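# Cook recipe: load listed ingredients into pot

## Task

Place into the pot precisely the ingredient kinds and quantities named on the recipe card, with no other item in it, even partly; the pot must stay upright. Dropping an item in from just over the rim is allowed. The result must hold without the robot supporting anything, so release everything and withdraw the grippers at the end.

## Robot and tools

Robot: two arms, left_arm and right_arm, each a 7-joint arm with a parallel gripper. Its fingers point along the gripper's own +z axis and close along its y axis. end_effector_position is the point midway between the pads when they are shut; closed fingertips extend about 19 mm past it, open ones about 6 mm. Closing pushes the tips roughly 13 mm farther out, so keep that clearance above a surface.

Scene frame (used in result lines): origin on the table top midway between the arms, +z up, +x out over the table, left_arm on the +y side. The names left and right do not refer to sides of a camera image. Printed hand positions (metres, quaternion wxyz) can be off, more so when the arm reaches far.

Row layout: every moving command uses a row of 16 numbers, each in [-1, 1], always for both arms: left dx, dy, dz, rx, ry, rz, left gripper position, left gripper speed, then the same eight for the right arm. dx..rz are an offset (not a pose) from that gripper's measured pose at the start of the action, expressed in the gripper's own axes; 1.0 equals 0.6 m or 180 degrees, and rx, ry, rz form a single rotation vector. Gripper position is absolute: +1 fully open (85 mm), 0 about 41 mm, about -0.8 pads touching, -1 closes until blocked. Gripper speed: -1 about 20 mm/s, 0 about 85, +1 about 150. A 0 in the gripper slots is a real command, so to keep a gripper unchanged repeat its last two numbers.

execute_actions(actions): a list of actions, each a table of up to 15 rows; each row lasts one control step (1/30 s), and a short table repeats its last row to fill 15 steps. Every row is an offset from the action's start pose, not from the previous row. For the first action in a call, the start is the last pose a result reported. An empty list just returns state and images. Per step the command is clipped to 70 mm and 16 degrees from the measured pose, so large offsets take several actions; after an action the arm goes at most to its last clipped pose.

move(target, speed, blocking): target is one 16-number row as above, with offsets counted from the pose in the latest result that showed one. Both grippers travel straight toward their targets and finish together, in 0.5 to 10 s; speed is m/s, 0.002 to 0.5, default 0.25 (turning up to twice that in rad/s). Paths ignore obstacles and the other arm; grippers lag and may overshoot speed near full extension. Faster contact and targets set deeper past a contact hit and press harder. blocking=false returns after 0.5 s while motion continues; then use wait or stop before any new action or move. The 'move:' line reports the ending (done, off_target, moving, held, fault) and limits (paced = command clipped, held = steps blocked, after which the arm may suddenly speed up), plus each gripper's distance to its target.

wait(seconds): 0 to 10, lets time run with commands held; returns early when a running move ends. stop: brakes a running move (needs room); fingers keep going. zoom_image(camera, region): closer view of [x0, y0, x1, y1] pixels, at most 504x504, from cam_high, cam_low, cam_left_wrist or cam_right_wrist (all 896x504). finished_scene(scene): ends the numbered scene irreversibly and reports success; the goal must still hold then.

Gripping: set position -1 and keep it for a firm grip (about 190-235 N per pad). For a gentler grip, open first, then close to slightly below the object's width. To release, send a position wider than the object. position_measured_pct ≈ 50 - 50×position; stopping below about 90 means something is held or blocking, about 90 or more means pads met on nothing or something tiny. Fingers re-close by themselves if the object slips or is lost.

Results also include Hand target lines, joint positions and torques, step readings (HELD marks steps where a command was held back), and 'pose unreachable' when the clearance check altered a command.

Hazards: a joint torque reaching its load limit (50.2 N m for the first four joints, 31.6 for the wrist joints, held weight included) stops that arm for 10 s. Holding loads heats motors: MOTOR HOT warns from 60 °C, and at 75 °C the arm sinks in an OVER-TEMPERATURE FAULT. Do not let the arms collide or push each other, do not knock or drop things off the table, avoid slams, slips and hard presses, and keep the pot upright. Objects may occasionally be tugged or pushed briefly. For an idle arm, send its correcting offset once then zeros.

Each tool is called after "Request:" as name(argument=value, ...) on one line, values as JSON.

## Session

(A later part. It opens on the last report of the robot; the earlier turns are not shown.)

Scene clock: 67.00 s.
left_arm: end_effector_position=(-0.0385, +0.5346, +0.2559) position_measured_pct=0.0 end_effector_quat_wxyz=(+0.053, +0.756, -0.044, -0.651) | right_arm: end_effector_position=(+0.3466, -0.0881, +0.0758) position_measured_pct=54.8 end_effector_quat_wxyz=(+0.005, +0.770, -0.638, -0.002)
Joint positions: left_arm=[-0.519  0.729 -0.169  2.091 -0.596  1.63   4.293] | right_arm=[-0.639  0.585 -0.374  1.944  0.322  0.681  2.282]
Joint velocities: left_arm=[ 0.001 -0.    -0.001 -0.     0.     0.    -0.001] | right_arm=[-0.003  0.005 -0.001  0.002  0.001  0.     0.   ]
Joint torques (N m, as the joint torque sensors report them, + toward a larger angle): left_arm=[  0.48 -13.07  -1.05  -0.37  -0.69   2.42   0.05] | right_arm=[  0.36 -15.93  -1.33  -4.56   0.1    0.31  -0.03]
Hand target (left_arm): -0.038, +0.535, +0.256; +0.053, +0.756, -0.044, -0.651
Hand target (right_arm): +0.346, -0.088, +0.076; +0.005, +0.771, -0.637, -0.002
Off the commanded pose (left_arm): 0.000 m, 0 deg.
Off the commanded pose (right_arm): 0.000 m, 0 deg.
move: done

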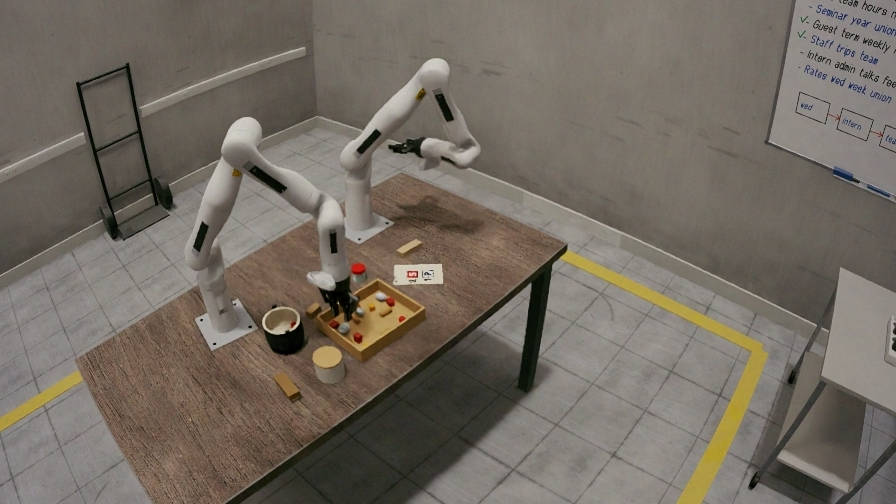

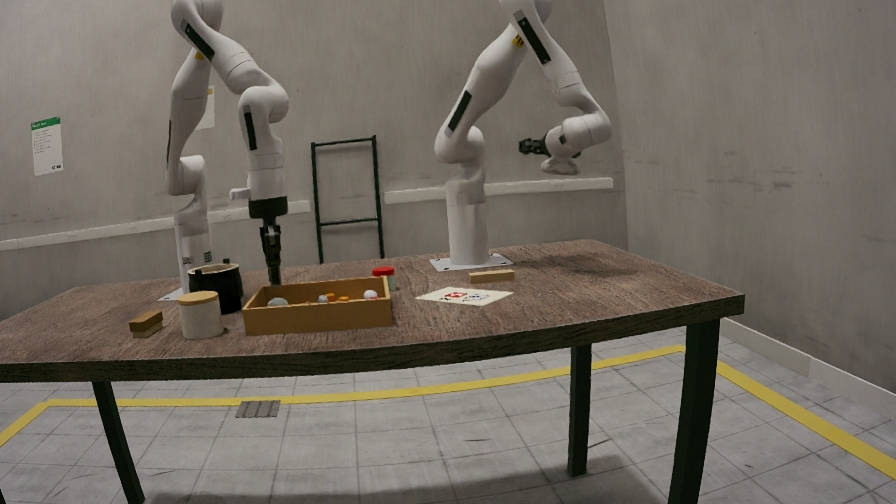

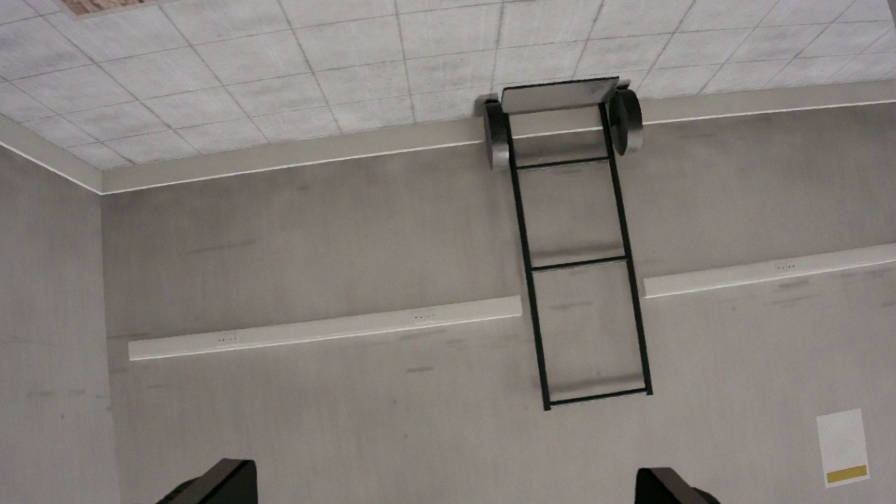

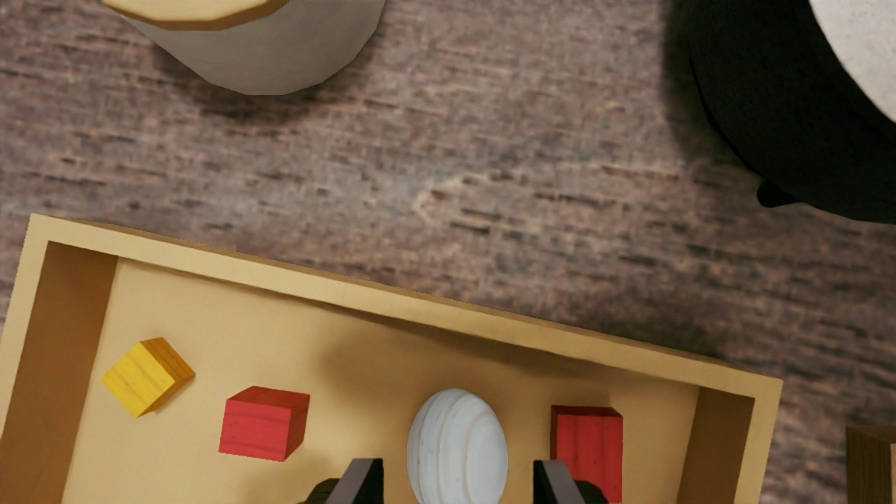

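Request:
move(target=[0,0,0,0,0,0,1,0,0,-0.002,0.076,0,0,0,-0.1,1], speed=0.08)

Request:
move(target=[0,0,0,0,0,0,1,0,0,0,0,0,0,0,-0.4,0])

Request:
move(target=[0,0,0,0,0,0,1,0,0,0,-0.17,0,0,0,-0.4,0], speed=0.2)

Scene clock: 70.27 s.
left_arm: end_effector_position=(-0.0385, +0.5346, +0.2559) position_measured_pct=0.0 end_effector_quat_wxyz=(+0.053, +0.756, -0.044, -0.651) | right_arm: end_effector_position=(+0.3477, -0.0882, +0.0304) position_measured_pct=54.8 end_effector_quat_wxyz=(+0.005, +0.770, -0.638, -0.001)
Joint positions: left_arm=[-0.519  0.729 -0.169  2.091 -0.596  1.63   4.293] | right_arm=[-0.678  0.679 -0.321  1.973  0.38   0.557  2.233]
Joint velocities: left_arm=[-0.001  0.001 -0.001  0.    -0.    -0.001 -0.003] | right_arm=[-0.003  0.007 -0.001  0.001  0.001  0.    -0.   ]
Joint torques (N m, as the joint torque sensors report them, + toward a larger angle): left_arm=[  0.58 -13.23  -1.12  -0.46  -0.75   2.4    0.11] | right_arm=[ -0.22 -16.41  -1.05  -3.71   0.02   0.3   -0.05]
Hand target (left_arm): -0.038, +0.535, +0.256; +0.053, +0.756, -0.044, -0.651
Hand target (right_arm): +0.347, -0.088, +0.030; +0.005, +0.770, -0.638, -0.001
Off the commanded pose (left_arm): 0.000 m, 0 deg.
Off the commanded pose (right_arm): 0.000 m, 0 deg.
move: done

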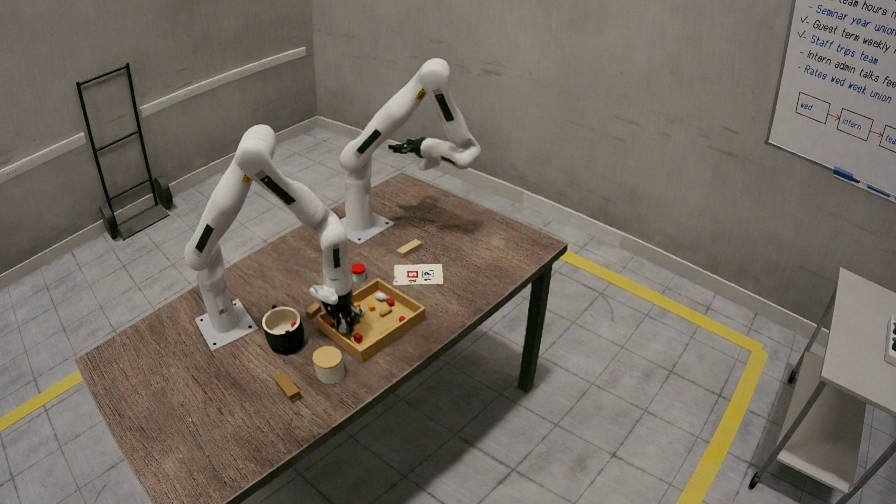

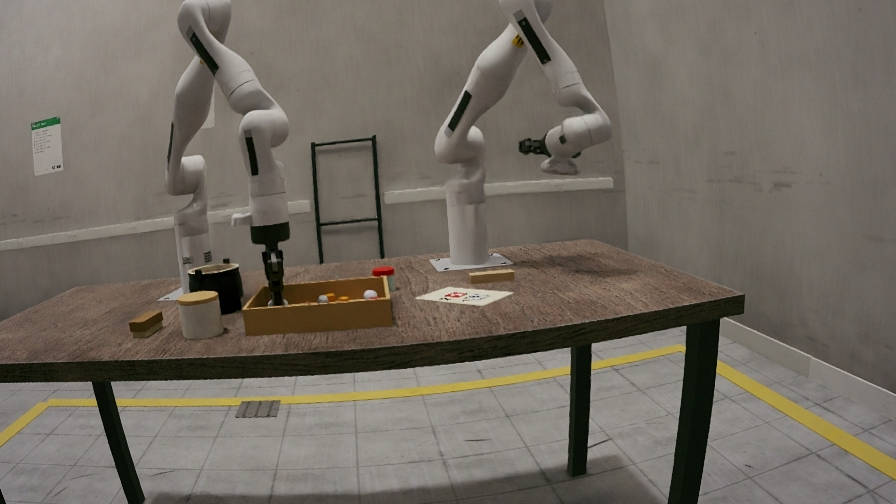

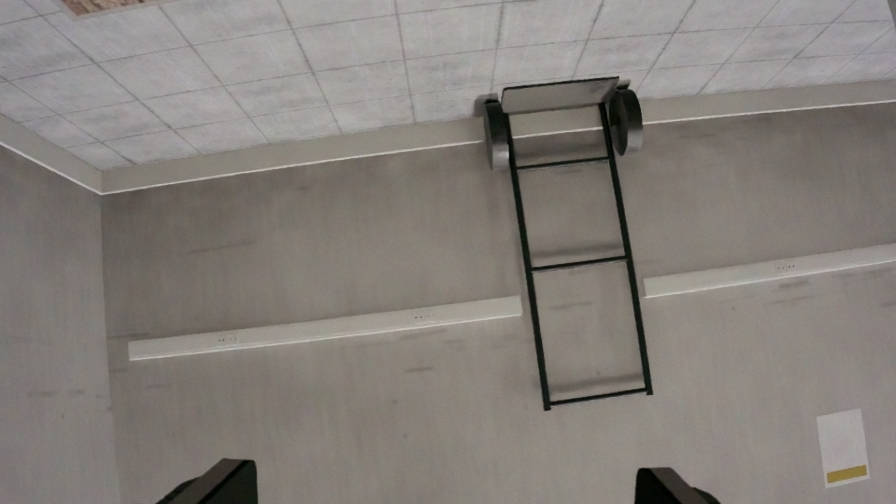

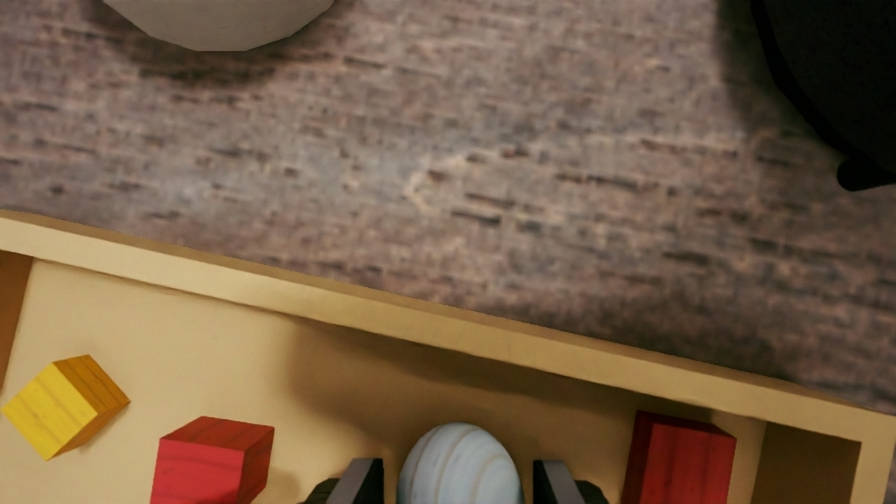

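Scene clock: 70.77 s.
left_arm: end_effector_position=(-0.0385, +0.5346, +0.2559) position_measured_pct=0.0 end_effector_quat_wxyz=(+0.053, +0.756, -0.044, -0.651) | right_arm: end_effector_position=(+0.3478, -0.0882, +0.0308) position_measured_pct=64.3 end_effector_quat_wxyz=(+0.004, +0.770, -0.638, -0.001)
Joint positions: left_arm=[-0.519  0.729 -0.169  2.091 -0.596  1.63   4.293] | right_arm=[-0.677  0.678 -0.321  1.974  0.381  0.558  2.233]
Joint velocities: left_arm=[-0.     0.001  0.    -0.     0.001 -0.    -0.002] | right_arm=[-0.     0.     0.    -0.001  0.     0.     0.001]
Joint torques (N m, as the joint torque sensors report them, + toward a larger angle): left_arm=[  0.55 -12.99  -0.96  -0.77  -0.74   2.42   0.07] | right_arm=[  0.01 -15.55  -1.13  -3.68   0.04   0.06  -0.17]
Hand target (left_arm): -0.038, +0.535, +0.256; +0.053, +0.756, -0.044, -0.651
Hand target (right_arm): +0.348, -0.088, +0.030; +0.005, +0.770, -0.638, -0.001
Off the commanded pose (left_arm): 0.000 m, 0 deg.
Off the commanded pose (right_arm): 0.000 m, 0 deg.
move: done

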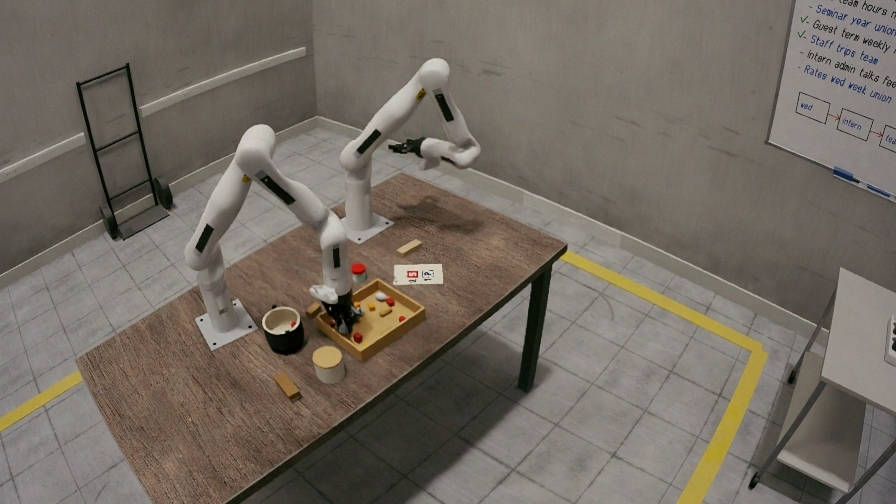

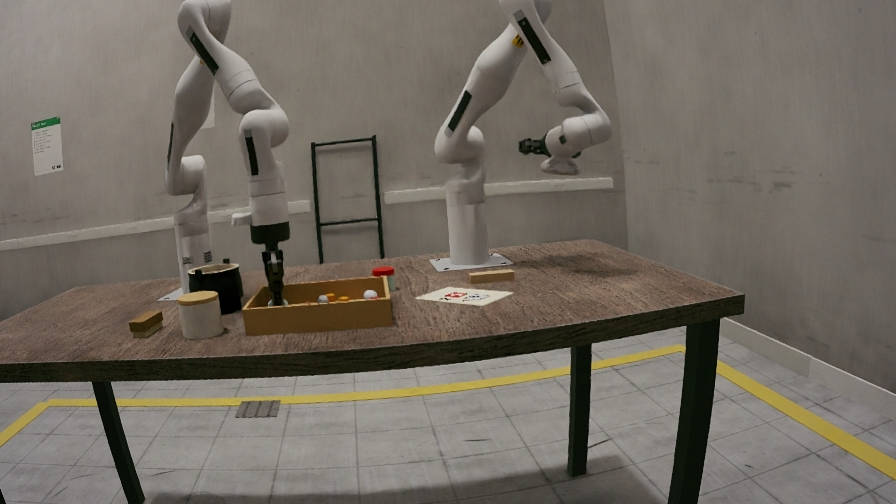

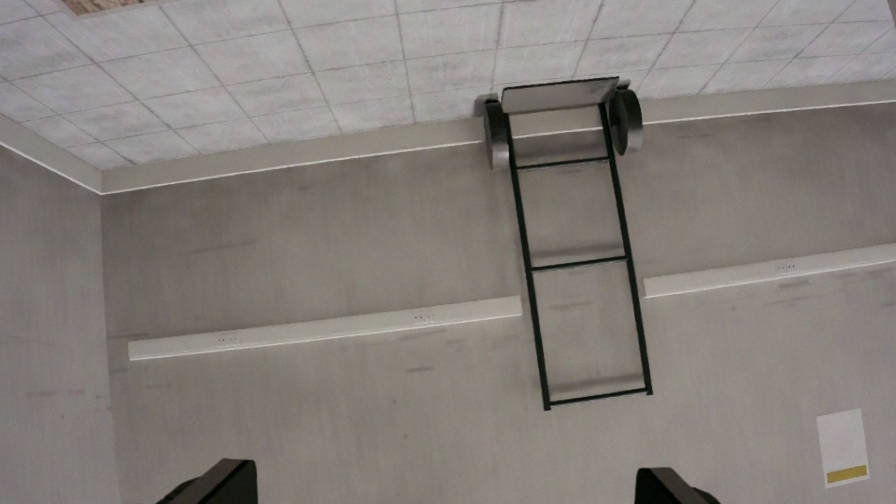

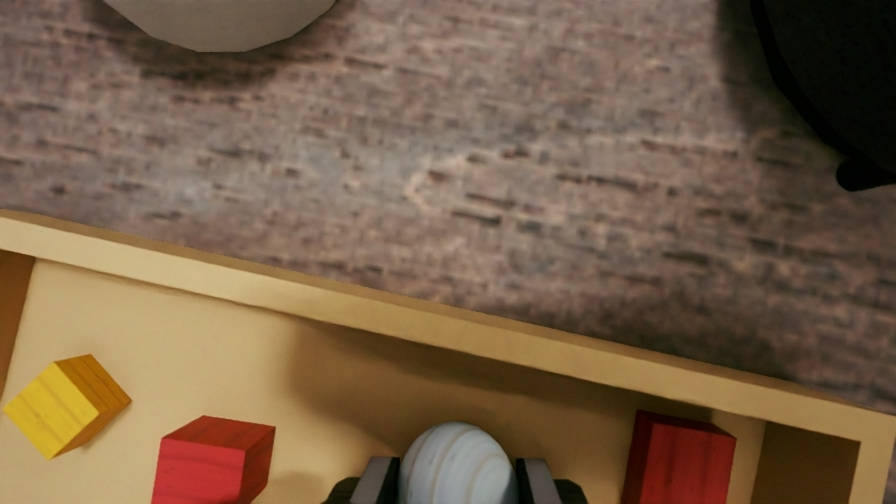

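Scene clock: 71.70 s.
left_arm: end_effector_position=(-0.0385, +0.5346, +0.2559) position_measured_pct=0.0 end_effector_quat_wxyz=(+0.053, +0.756, -0.044, -0.651) | right_arm: end_effector_position=(+0.3482, -0.0876, +0.1327) position_measured_pct=64.3 end_effector_quat_wxyz=(+0.005, +0.770, -0.638, -0.002)
Joint positions: left_arm=[-0.519  0.729 -0.169  2.091 -0.596  1.63   4.293] | right_arm=[-0.602  0.482 -0.418  1.879  0.251  0.843  2.347]
Joint velocities: left_arm=[-0.     0.     0.     0.001  0.001  0.001  0.001] | right_arm=[ 0.002 -0.005  0.002  0.    -0.001  0.    -0.001]
Joint torques (N m, as the joint torque sensors report them, + toward a larger angle): left_arm=[  0.43 -13.08  -1.01  -0.58  -0.81   2.23   0.07] | right_arm=[  0.1  -15.17  -1.46  -5.78  -0.05   0.35  -0.09]
Hand target (left_arm): -0.038, +0.535, +0.256; +0.053, +0.756, -0.044, -0.651
Hand target (right_arm): +0.348, -0.088, +0.133; +0.004, +0.770, -0.638, -0.002
Off the commanded pose (left_arm): 0.000 m, 0 deg.
Off the commanded pose (right_arm): 0.000 m, 0 deg.
move: done

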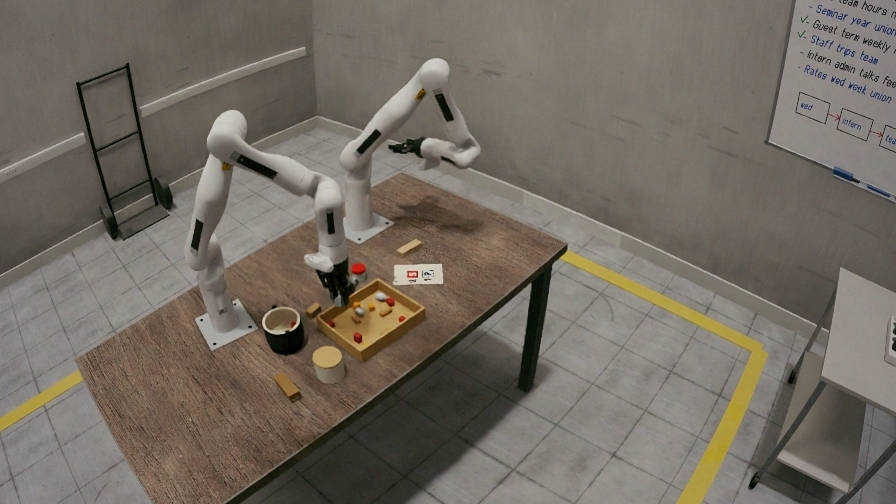

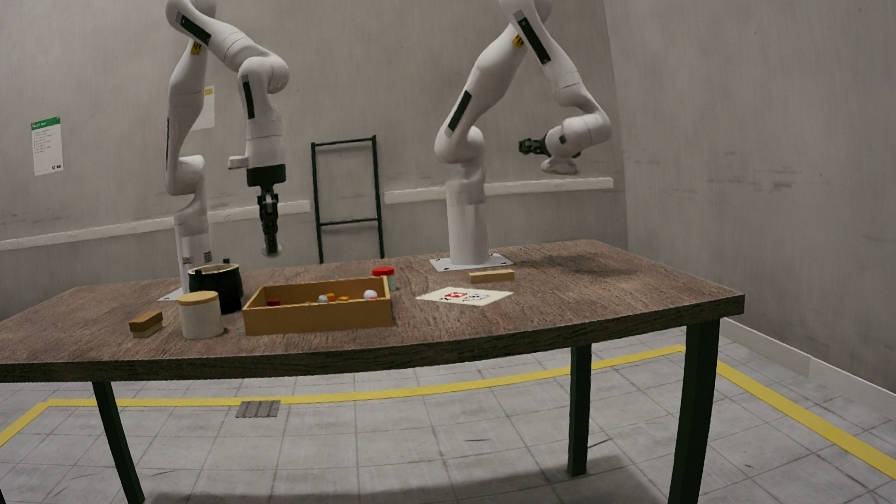

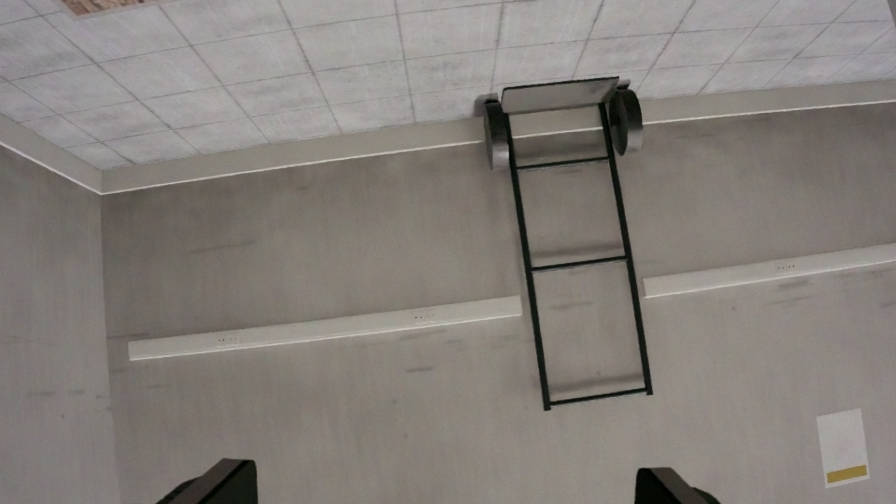

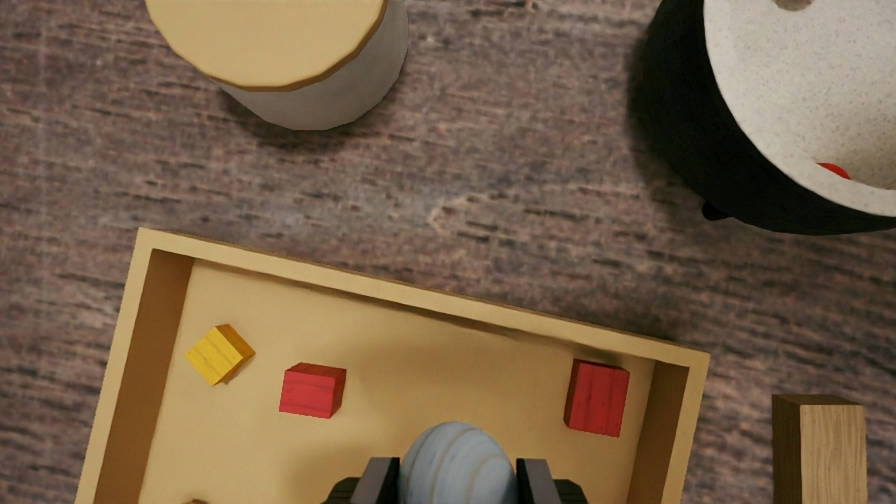

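Request:
move(target=[0,0,0,0,0,0,1,0,0.211,0.213,0.022,0,0,0,-0.4,0], speed=0.3)

Request:
move(target=[0,0,0,0,0,0,1,0,0,0,0.018,0,0,0,-0.4,0], speed=0.1)

Request:
execute_actions(actions=[[[0,0,0,0,0,0,1,0,0,0,0,0,0,0,0.1,1]]])

Request:
move(target=[0,0,0,0,0,0,1,0,-0.08,0,-0.2,0,0,0,0.1,1])

Scene clock: 76.23 s.
left_arm: end_effector_position=(-0.0385, +0.5346, +0.2559) position_measured_pct=0.0 end_effector_quat_wxyz=(+0.053, +0.756, -0.044, -0.651) | right_arm: end_effector_position=(+0.2466, -0.2358, +0.1207) position_measured_pct=64.3 end_effector_quat_wxyz=(+0.005, +0.771, -0.637, -0.002)
Joint positions: left_arm=[-0.519  0.729 -0.169  2.091 -0.596  1.63   4.293] | right_arm=[-0.344  0.202 -0.442  2.39   0.153  0.584  2.589]
Joint velocities: left_arm=[-0.001 -0.    -0.001 -0.    -0.001 -0.001 -0.   ] | right_arm=[ 0.009 -0.013  0.015  0.001 -0.006 -0.002  0.009]
Joint torques (N m, as the joint torque sensors report them, + toward a larger angle): left_arm=[  0.66 -13.22  -0.89  -0.43  -0.78   2.43   0.17] | right_arm=[-0.18 -8.26 -0.43 -3.8   0.09  0.3  -0.13]
Hand target (left_arm): -0.038, +0.535, +0.256; +0.053, +0.756, -0.044, -0.651
Hand target (right_arm): +0.247, -0.236, +0.121; +0.004, +0.770, -0.638, -0.002
Off the commanded pose (left_arm): 0.000 m, 0 deg.
Off the commanded pose (right_arm): 0.001 m, 0 deg.
move: done

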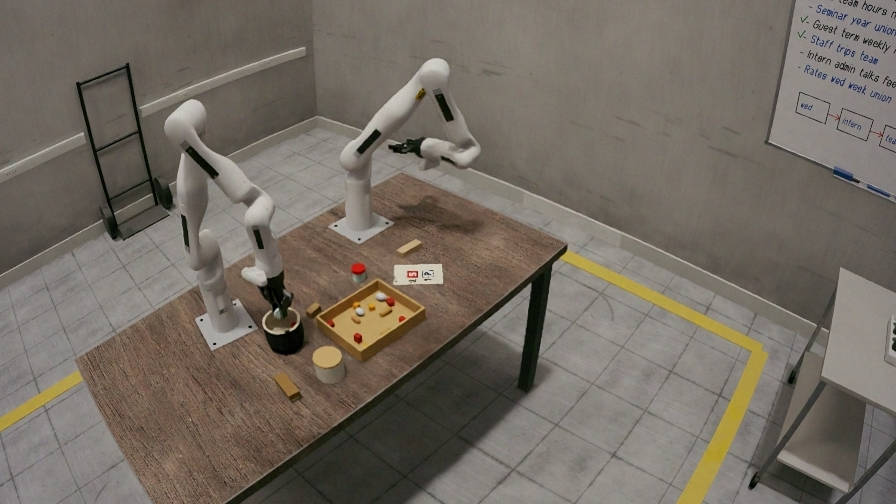

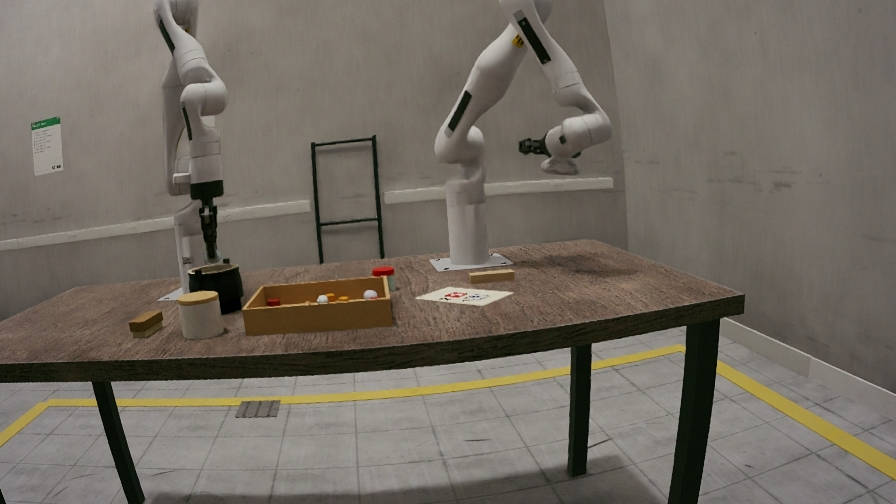

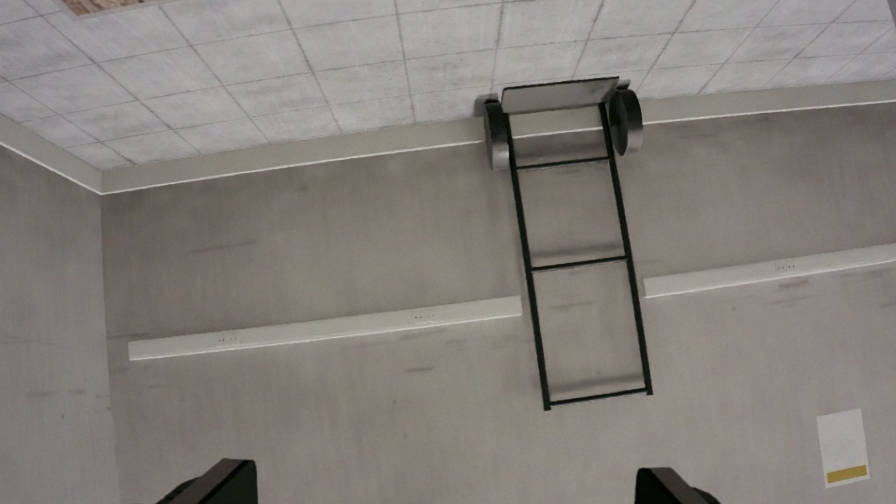

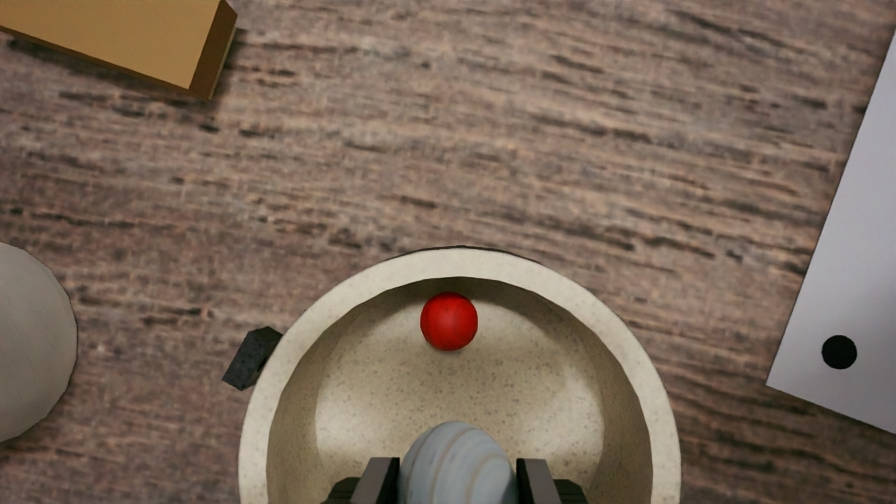

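Scene clock: 76.93 s.
left_arm: end_effector_position=(-0.0385, +0.5346, +0.2559) position_measured_pct=0.0 end_effector_quat_wxyz=(+0.053, +0.756, -0.044, -0.651) | right_arm: end_effector_position=(+0.2466, -0.2359, +0.1099) position_measured_pct=64.3 end_effector_quat_wxyz=(+0.005, +0.771, -0.637, -0.002)
Joint positions: left_arm=[-0.519  0.729 -0.169  2.091 -0.596  1.63   4.293] | right_arm=[-0.363  0.235 -0.428  2.408  0.186  0.538  2.554]
Joint velocities: left_arm=[ 0.001 -0.    -0.001 -0.001 -0.001  0.     0.001] | right_arm=[-0.001  0.003 -0.002  0.     0.001  0.    -0.   ]
Joint torques (N m, as the joint torque sensors report them, + toward a larger angle): left_arm=[  0.63 -13.17  -0.89  -0.52  -0.74   2.52   0.12] | right_arm=[ 0.   -8.54 -0.39 -3.8  -0.05  0.26 -0.11]
Hand target (left_arm): -0.038, +0.535, +0.256; +0.053, +0.756, -0.044, -0.651
Hand target (right_arm): +0.247, -0.236, +0.110; +0.005, +0.771, -0.637, -0.002
Off the commanded pose (left_arm): 0.000 m, 0 deg.
Off the commanded pose (right_arm): 0.000 m, 0 deg.
move: done

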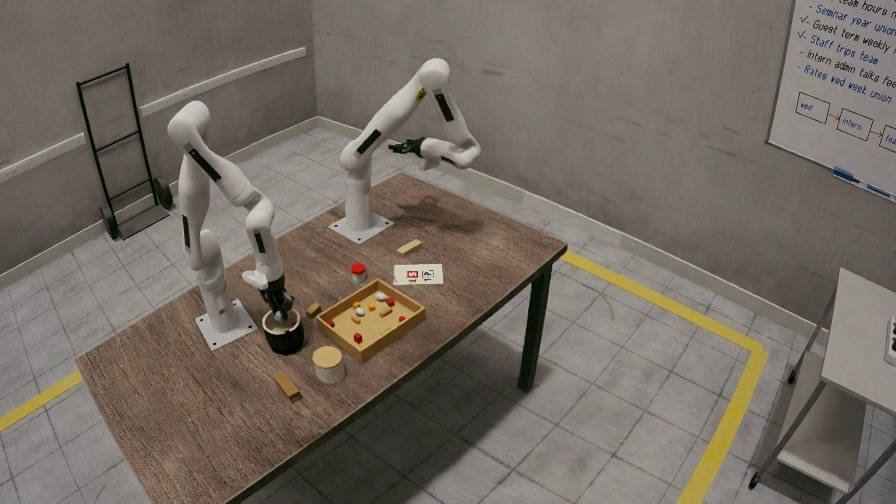

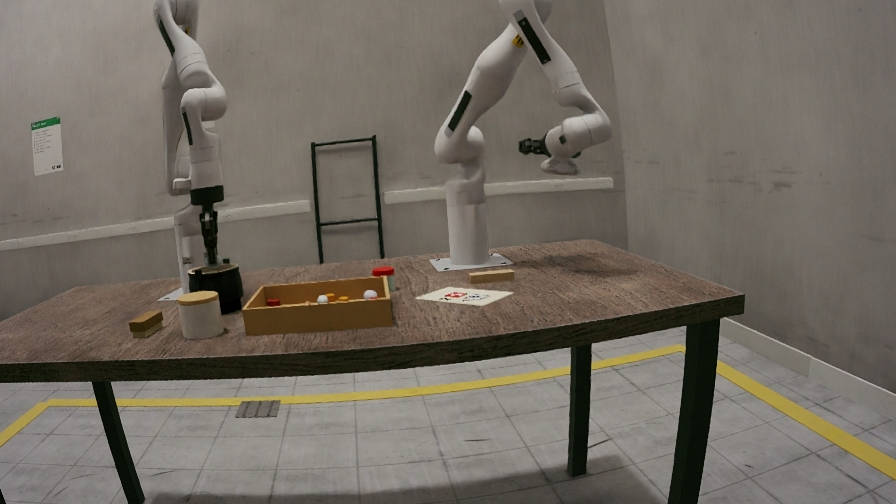

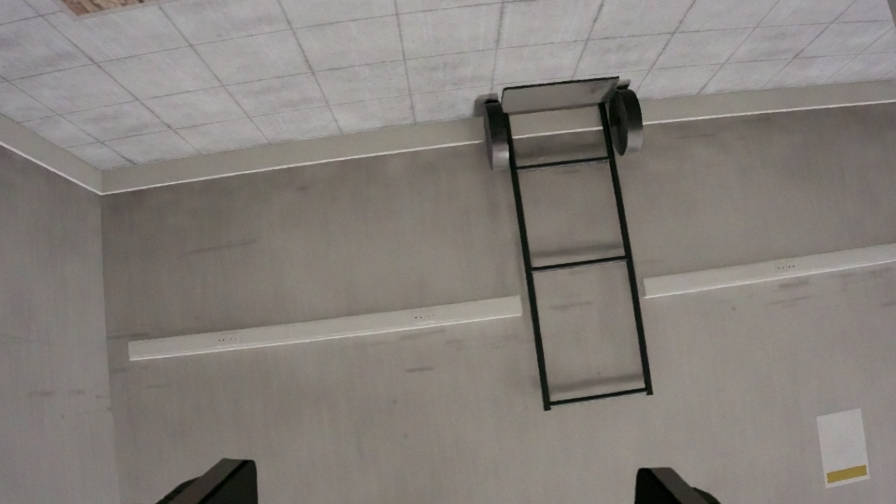

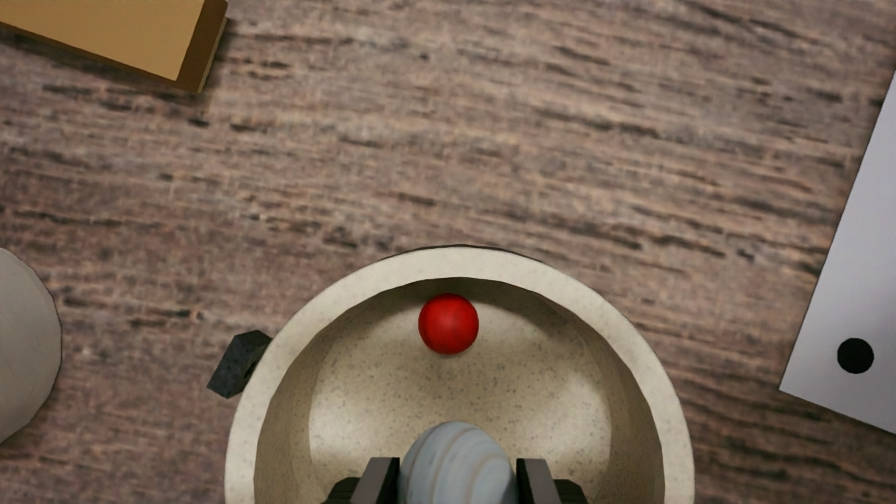

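Scene clock: 77.43 s.
left_arm: end_effector_position=(-0.0385, +0.5346, +0.2559) position_measured_pct=0.0 end_effector_quat_wxyz=(+0.053, +0.756, -0.044, -0.651) | right_arm: end_effector_position=(+0.2466, -0.2359, +0.1099) position_measured_pct=45.2 end_effector_quat_wxyz=(+0.005, +0.771, -0.637, -0.002)
Joint positions: left_arm=[-0.519  0.729 -0.169  2.091 -0.596  1.63   4.293] | right_arm=[-0.363  0.235 -0.428  2.408  0.186  0.538  2.554]
Joint velocities: left_arm=[ 0.001 -0.001  0.002 -0.    -0.     0.     0.   ] | right_arm=[ 0.    -0.001  0.001  0.     0.    -0.    -0.   ]
Joint torques (N m, as the joint torque sensors report them, + toward a larger angle): left_arm=[  0.69 -13.08  -0.99  -0.52  -0.82   2.45   0.08] | right_arm=[ 0.02 -8.64 -0.43 -3.81  0.    0.34 -0.2 ]
Hand target (left_arm): -0.038, +0.535, +0.256; +0.053, +0.756, -0.044, -0.651
Hand target (right_arm): +0.247, -0.236, +0.110; +0.005, +0.771, -0.637, -0.002
Off the commanded pose (left_arm): 0.000 m, 0 deg.
Off the commanded pose (right_arm): 0.000 m, 0 deg.
Step readings (end_effector_position):
0: left_arm (-0.0385, +0.5346, +0.2559) | right_arm (+0.2466, -0.2359, +0.1099)
1: left_arm (-0.0385, +0.5346, +0.2559) | right_arm (+0.2466, -0.2359, +0.1099)
2: left_arm (-0.0385, +0.5346, +0.2559) | right_arm (+0.2467, -0.2359, +0.1100)
4: left_arm (-0.0385, +0.5346, +0.2559) | right_arm (+0.2467, -0.2359, +0.1099)
8: left_arm (-0.0385, +0.5346, +0.2559) | right_arm (+0.2466, -0.2359, +0.1099)
15: end_effector_position above

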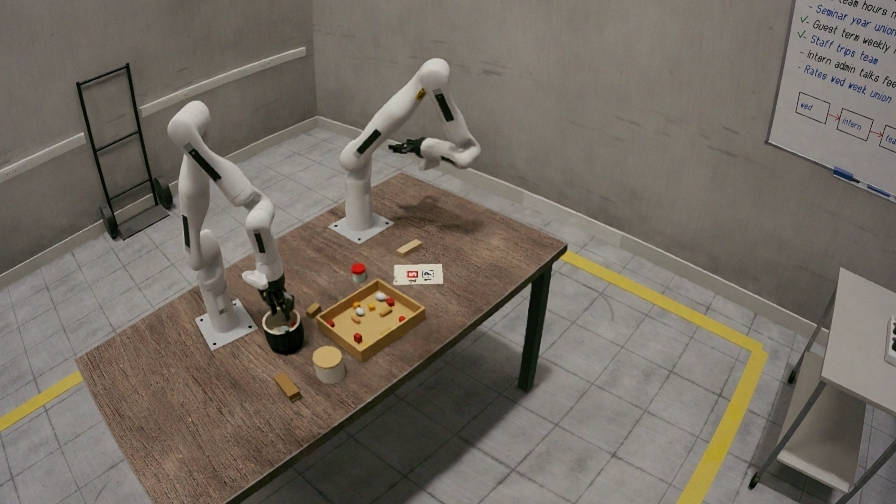

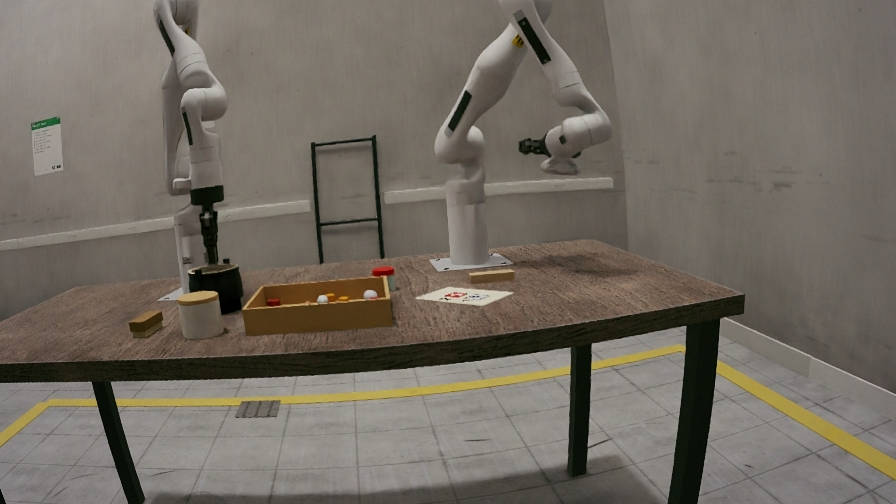

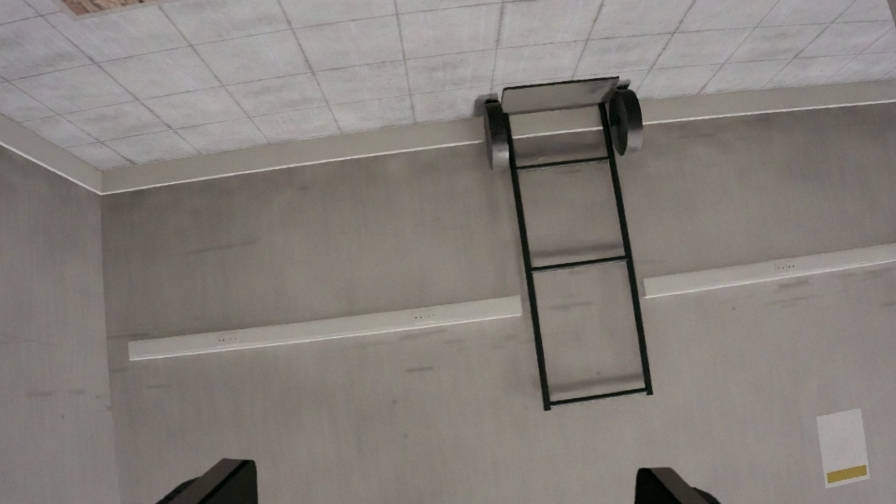

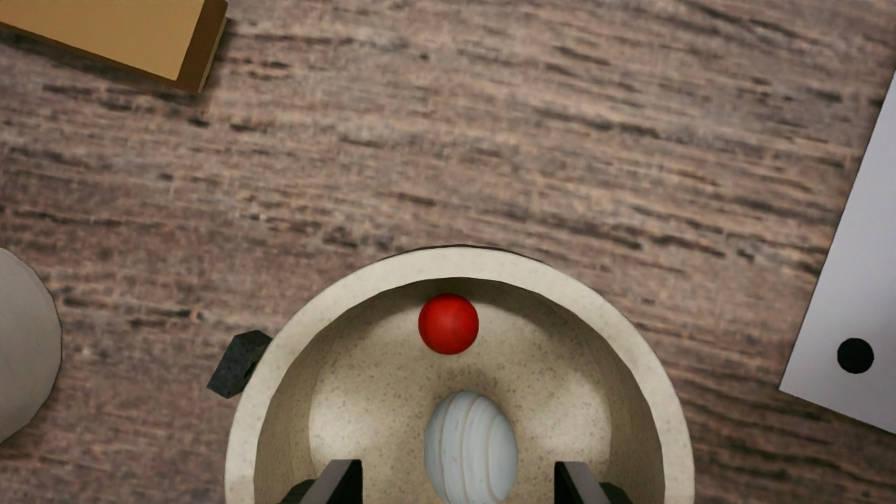

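Scene clock: 78.40 s.
left_arm: end_effector_position=(-0.0385, +0.5346, +0.2559) position_measured_pct=0.0 end_effector_quat_wxyz=(+0.053, +0.756, -0.044, -0.651) | right_arm: end_effector_position=(+0.2381, -0.1881, +0.2298) position_measured_pct=45.2 end_effector_quat_wxyz=(+0.005, +0.771, -0.637, -0.003)
Joint positions: left_arm=[-0.519  0.729 -0.169  2.091 -0.596  1.63   4.293] | right_arm=[-0.385 -0.004 -0.508  2.125 -0.007  1.031  2.607]
Joint velocities: left_arm=[ 0.    -0.     0.001 -0.    -0.     0.     0.003] | right_arm=[ 0.    -0.006 -0.001 -0.    -0.     0.    -0.001]
Joint torques (N m, as the joint torque sensors report them, + toward a larger angle): left_arm=[  0.5  -13.18  -1.03  -0.56  -0.83   2.38   0.04] | right_arm=[ 0.01 -6.78 -0.02 -6.96  0.05  0.29 -0.15]
Hand target (left_arm): -0.038, +0.535, +0.256; +0.053, +0.756, -0.044, -0.651
Hand target (right_arm): +0.238, -0.188, +0.230; +0.005, +0.771, -0.637, -0.003
Off the commanded pose (left_arm): 0.000 m, 0 deg.
Off the commanded pose (right_arm): 0.001 m, 0 deg.
move: done

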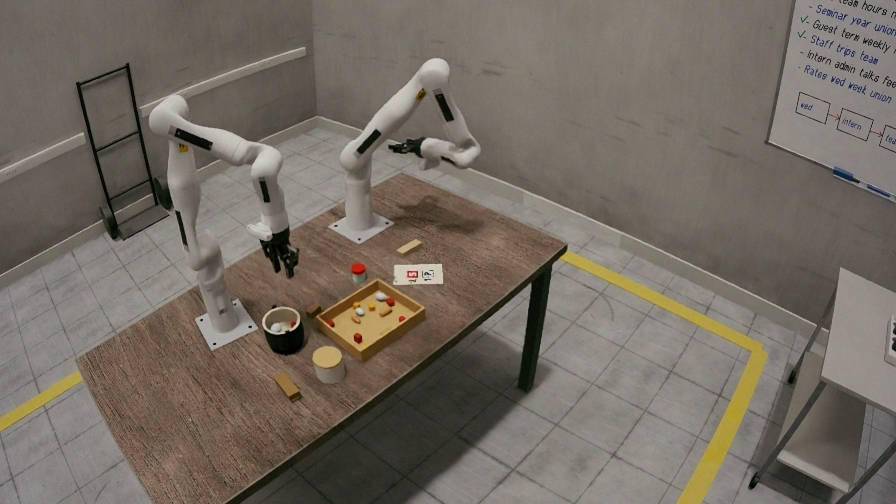

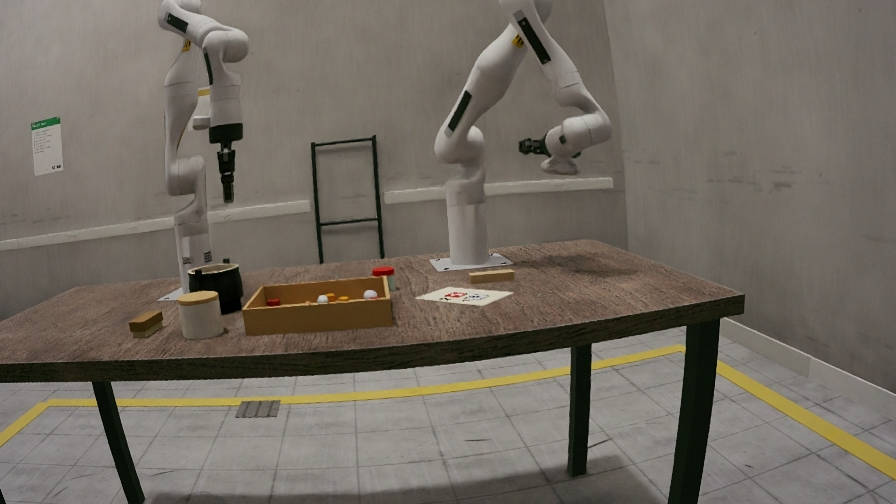

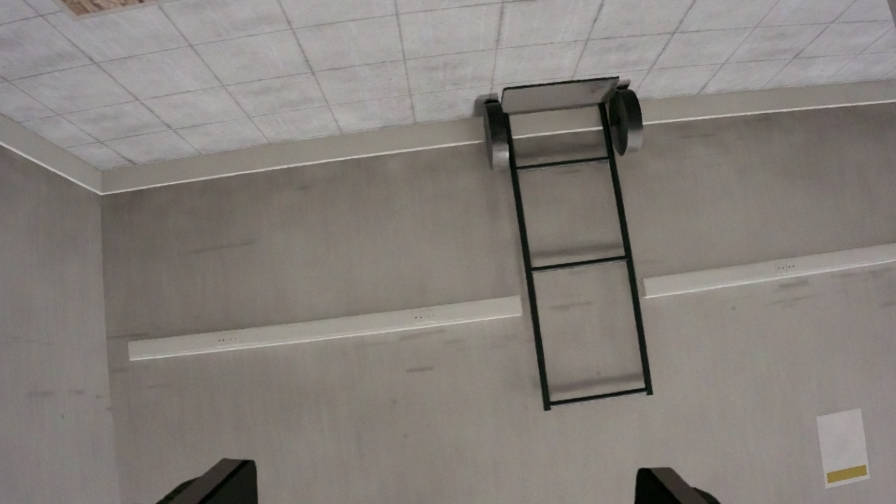

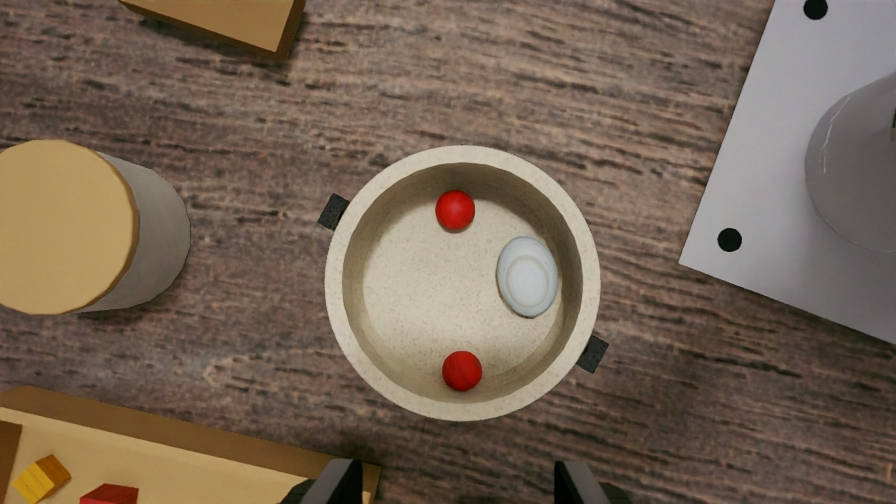

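Quick recheck of the card colour.

Request:
zoom_image(camera="cam_high", region=[310,255,460,365])

Region (310, 255, 460, 365) of cam_high's 896x504 image, scaled by 3.360, with more detail than that image has; it fills the top 370 rows of this view, and the rest is white.

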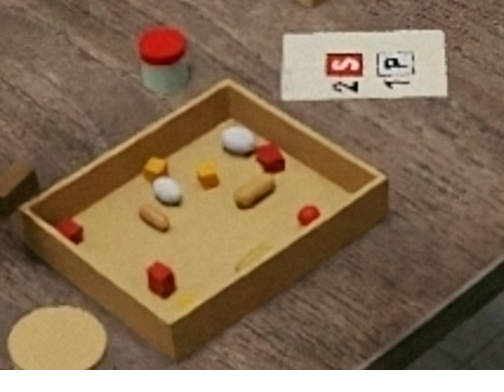

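Request:
zoom_image(camera="cam_high", region=[380,262,430,328])

Region (380, 262, 430, 328) of cam_high's 896x504 image, scaled by 7.636, with more detail than that image has; it fills the left 382 columns of this view, and the rest is white.

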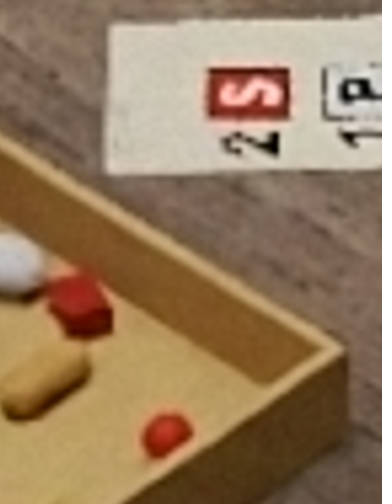

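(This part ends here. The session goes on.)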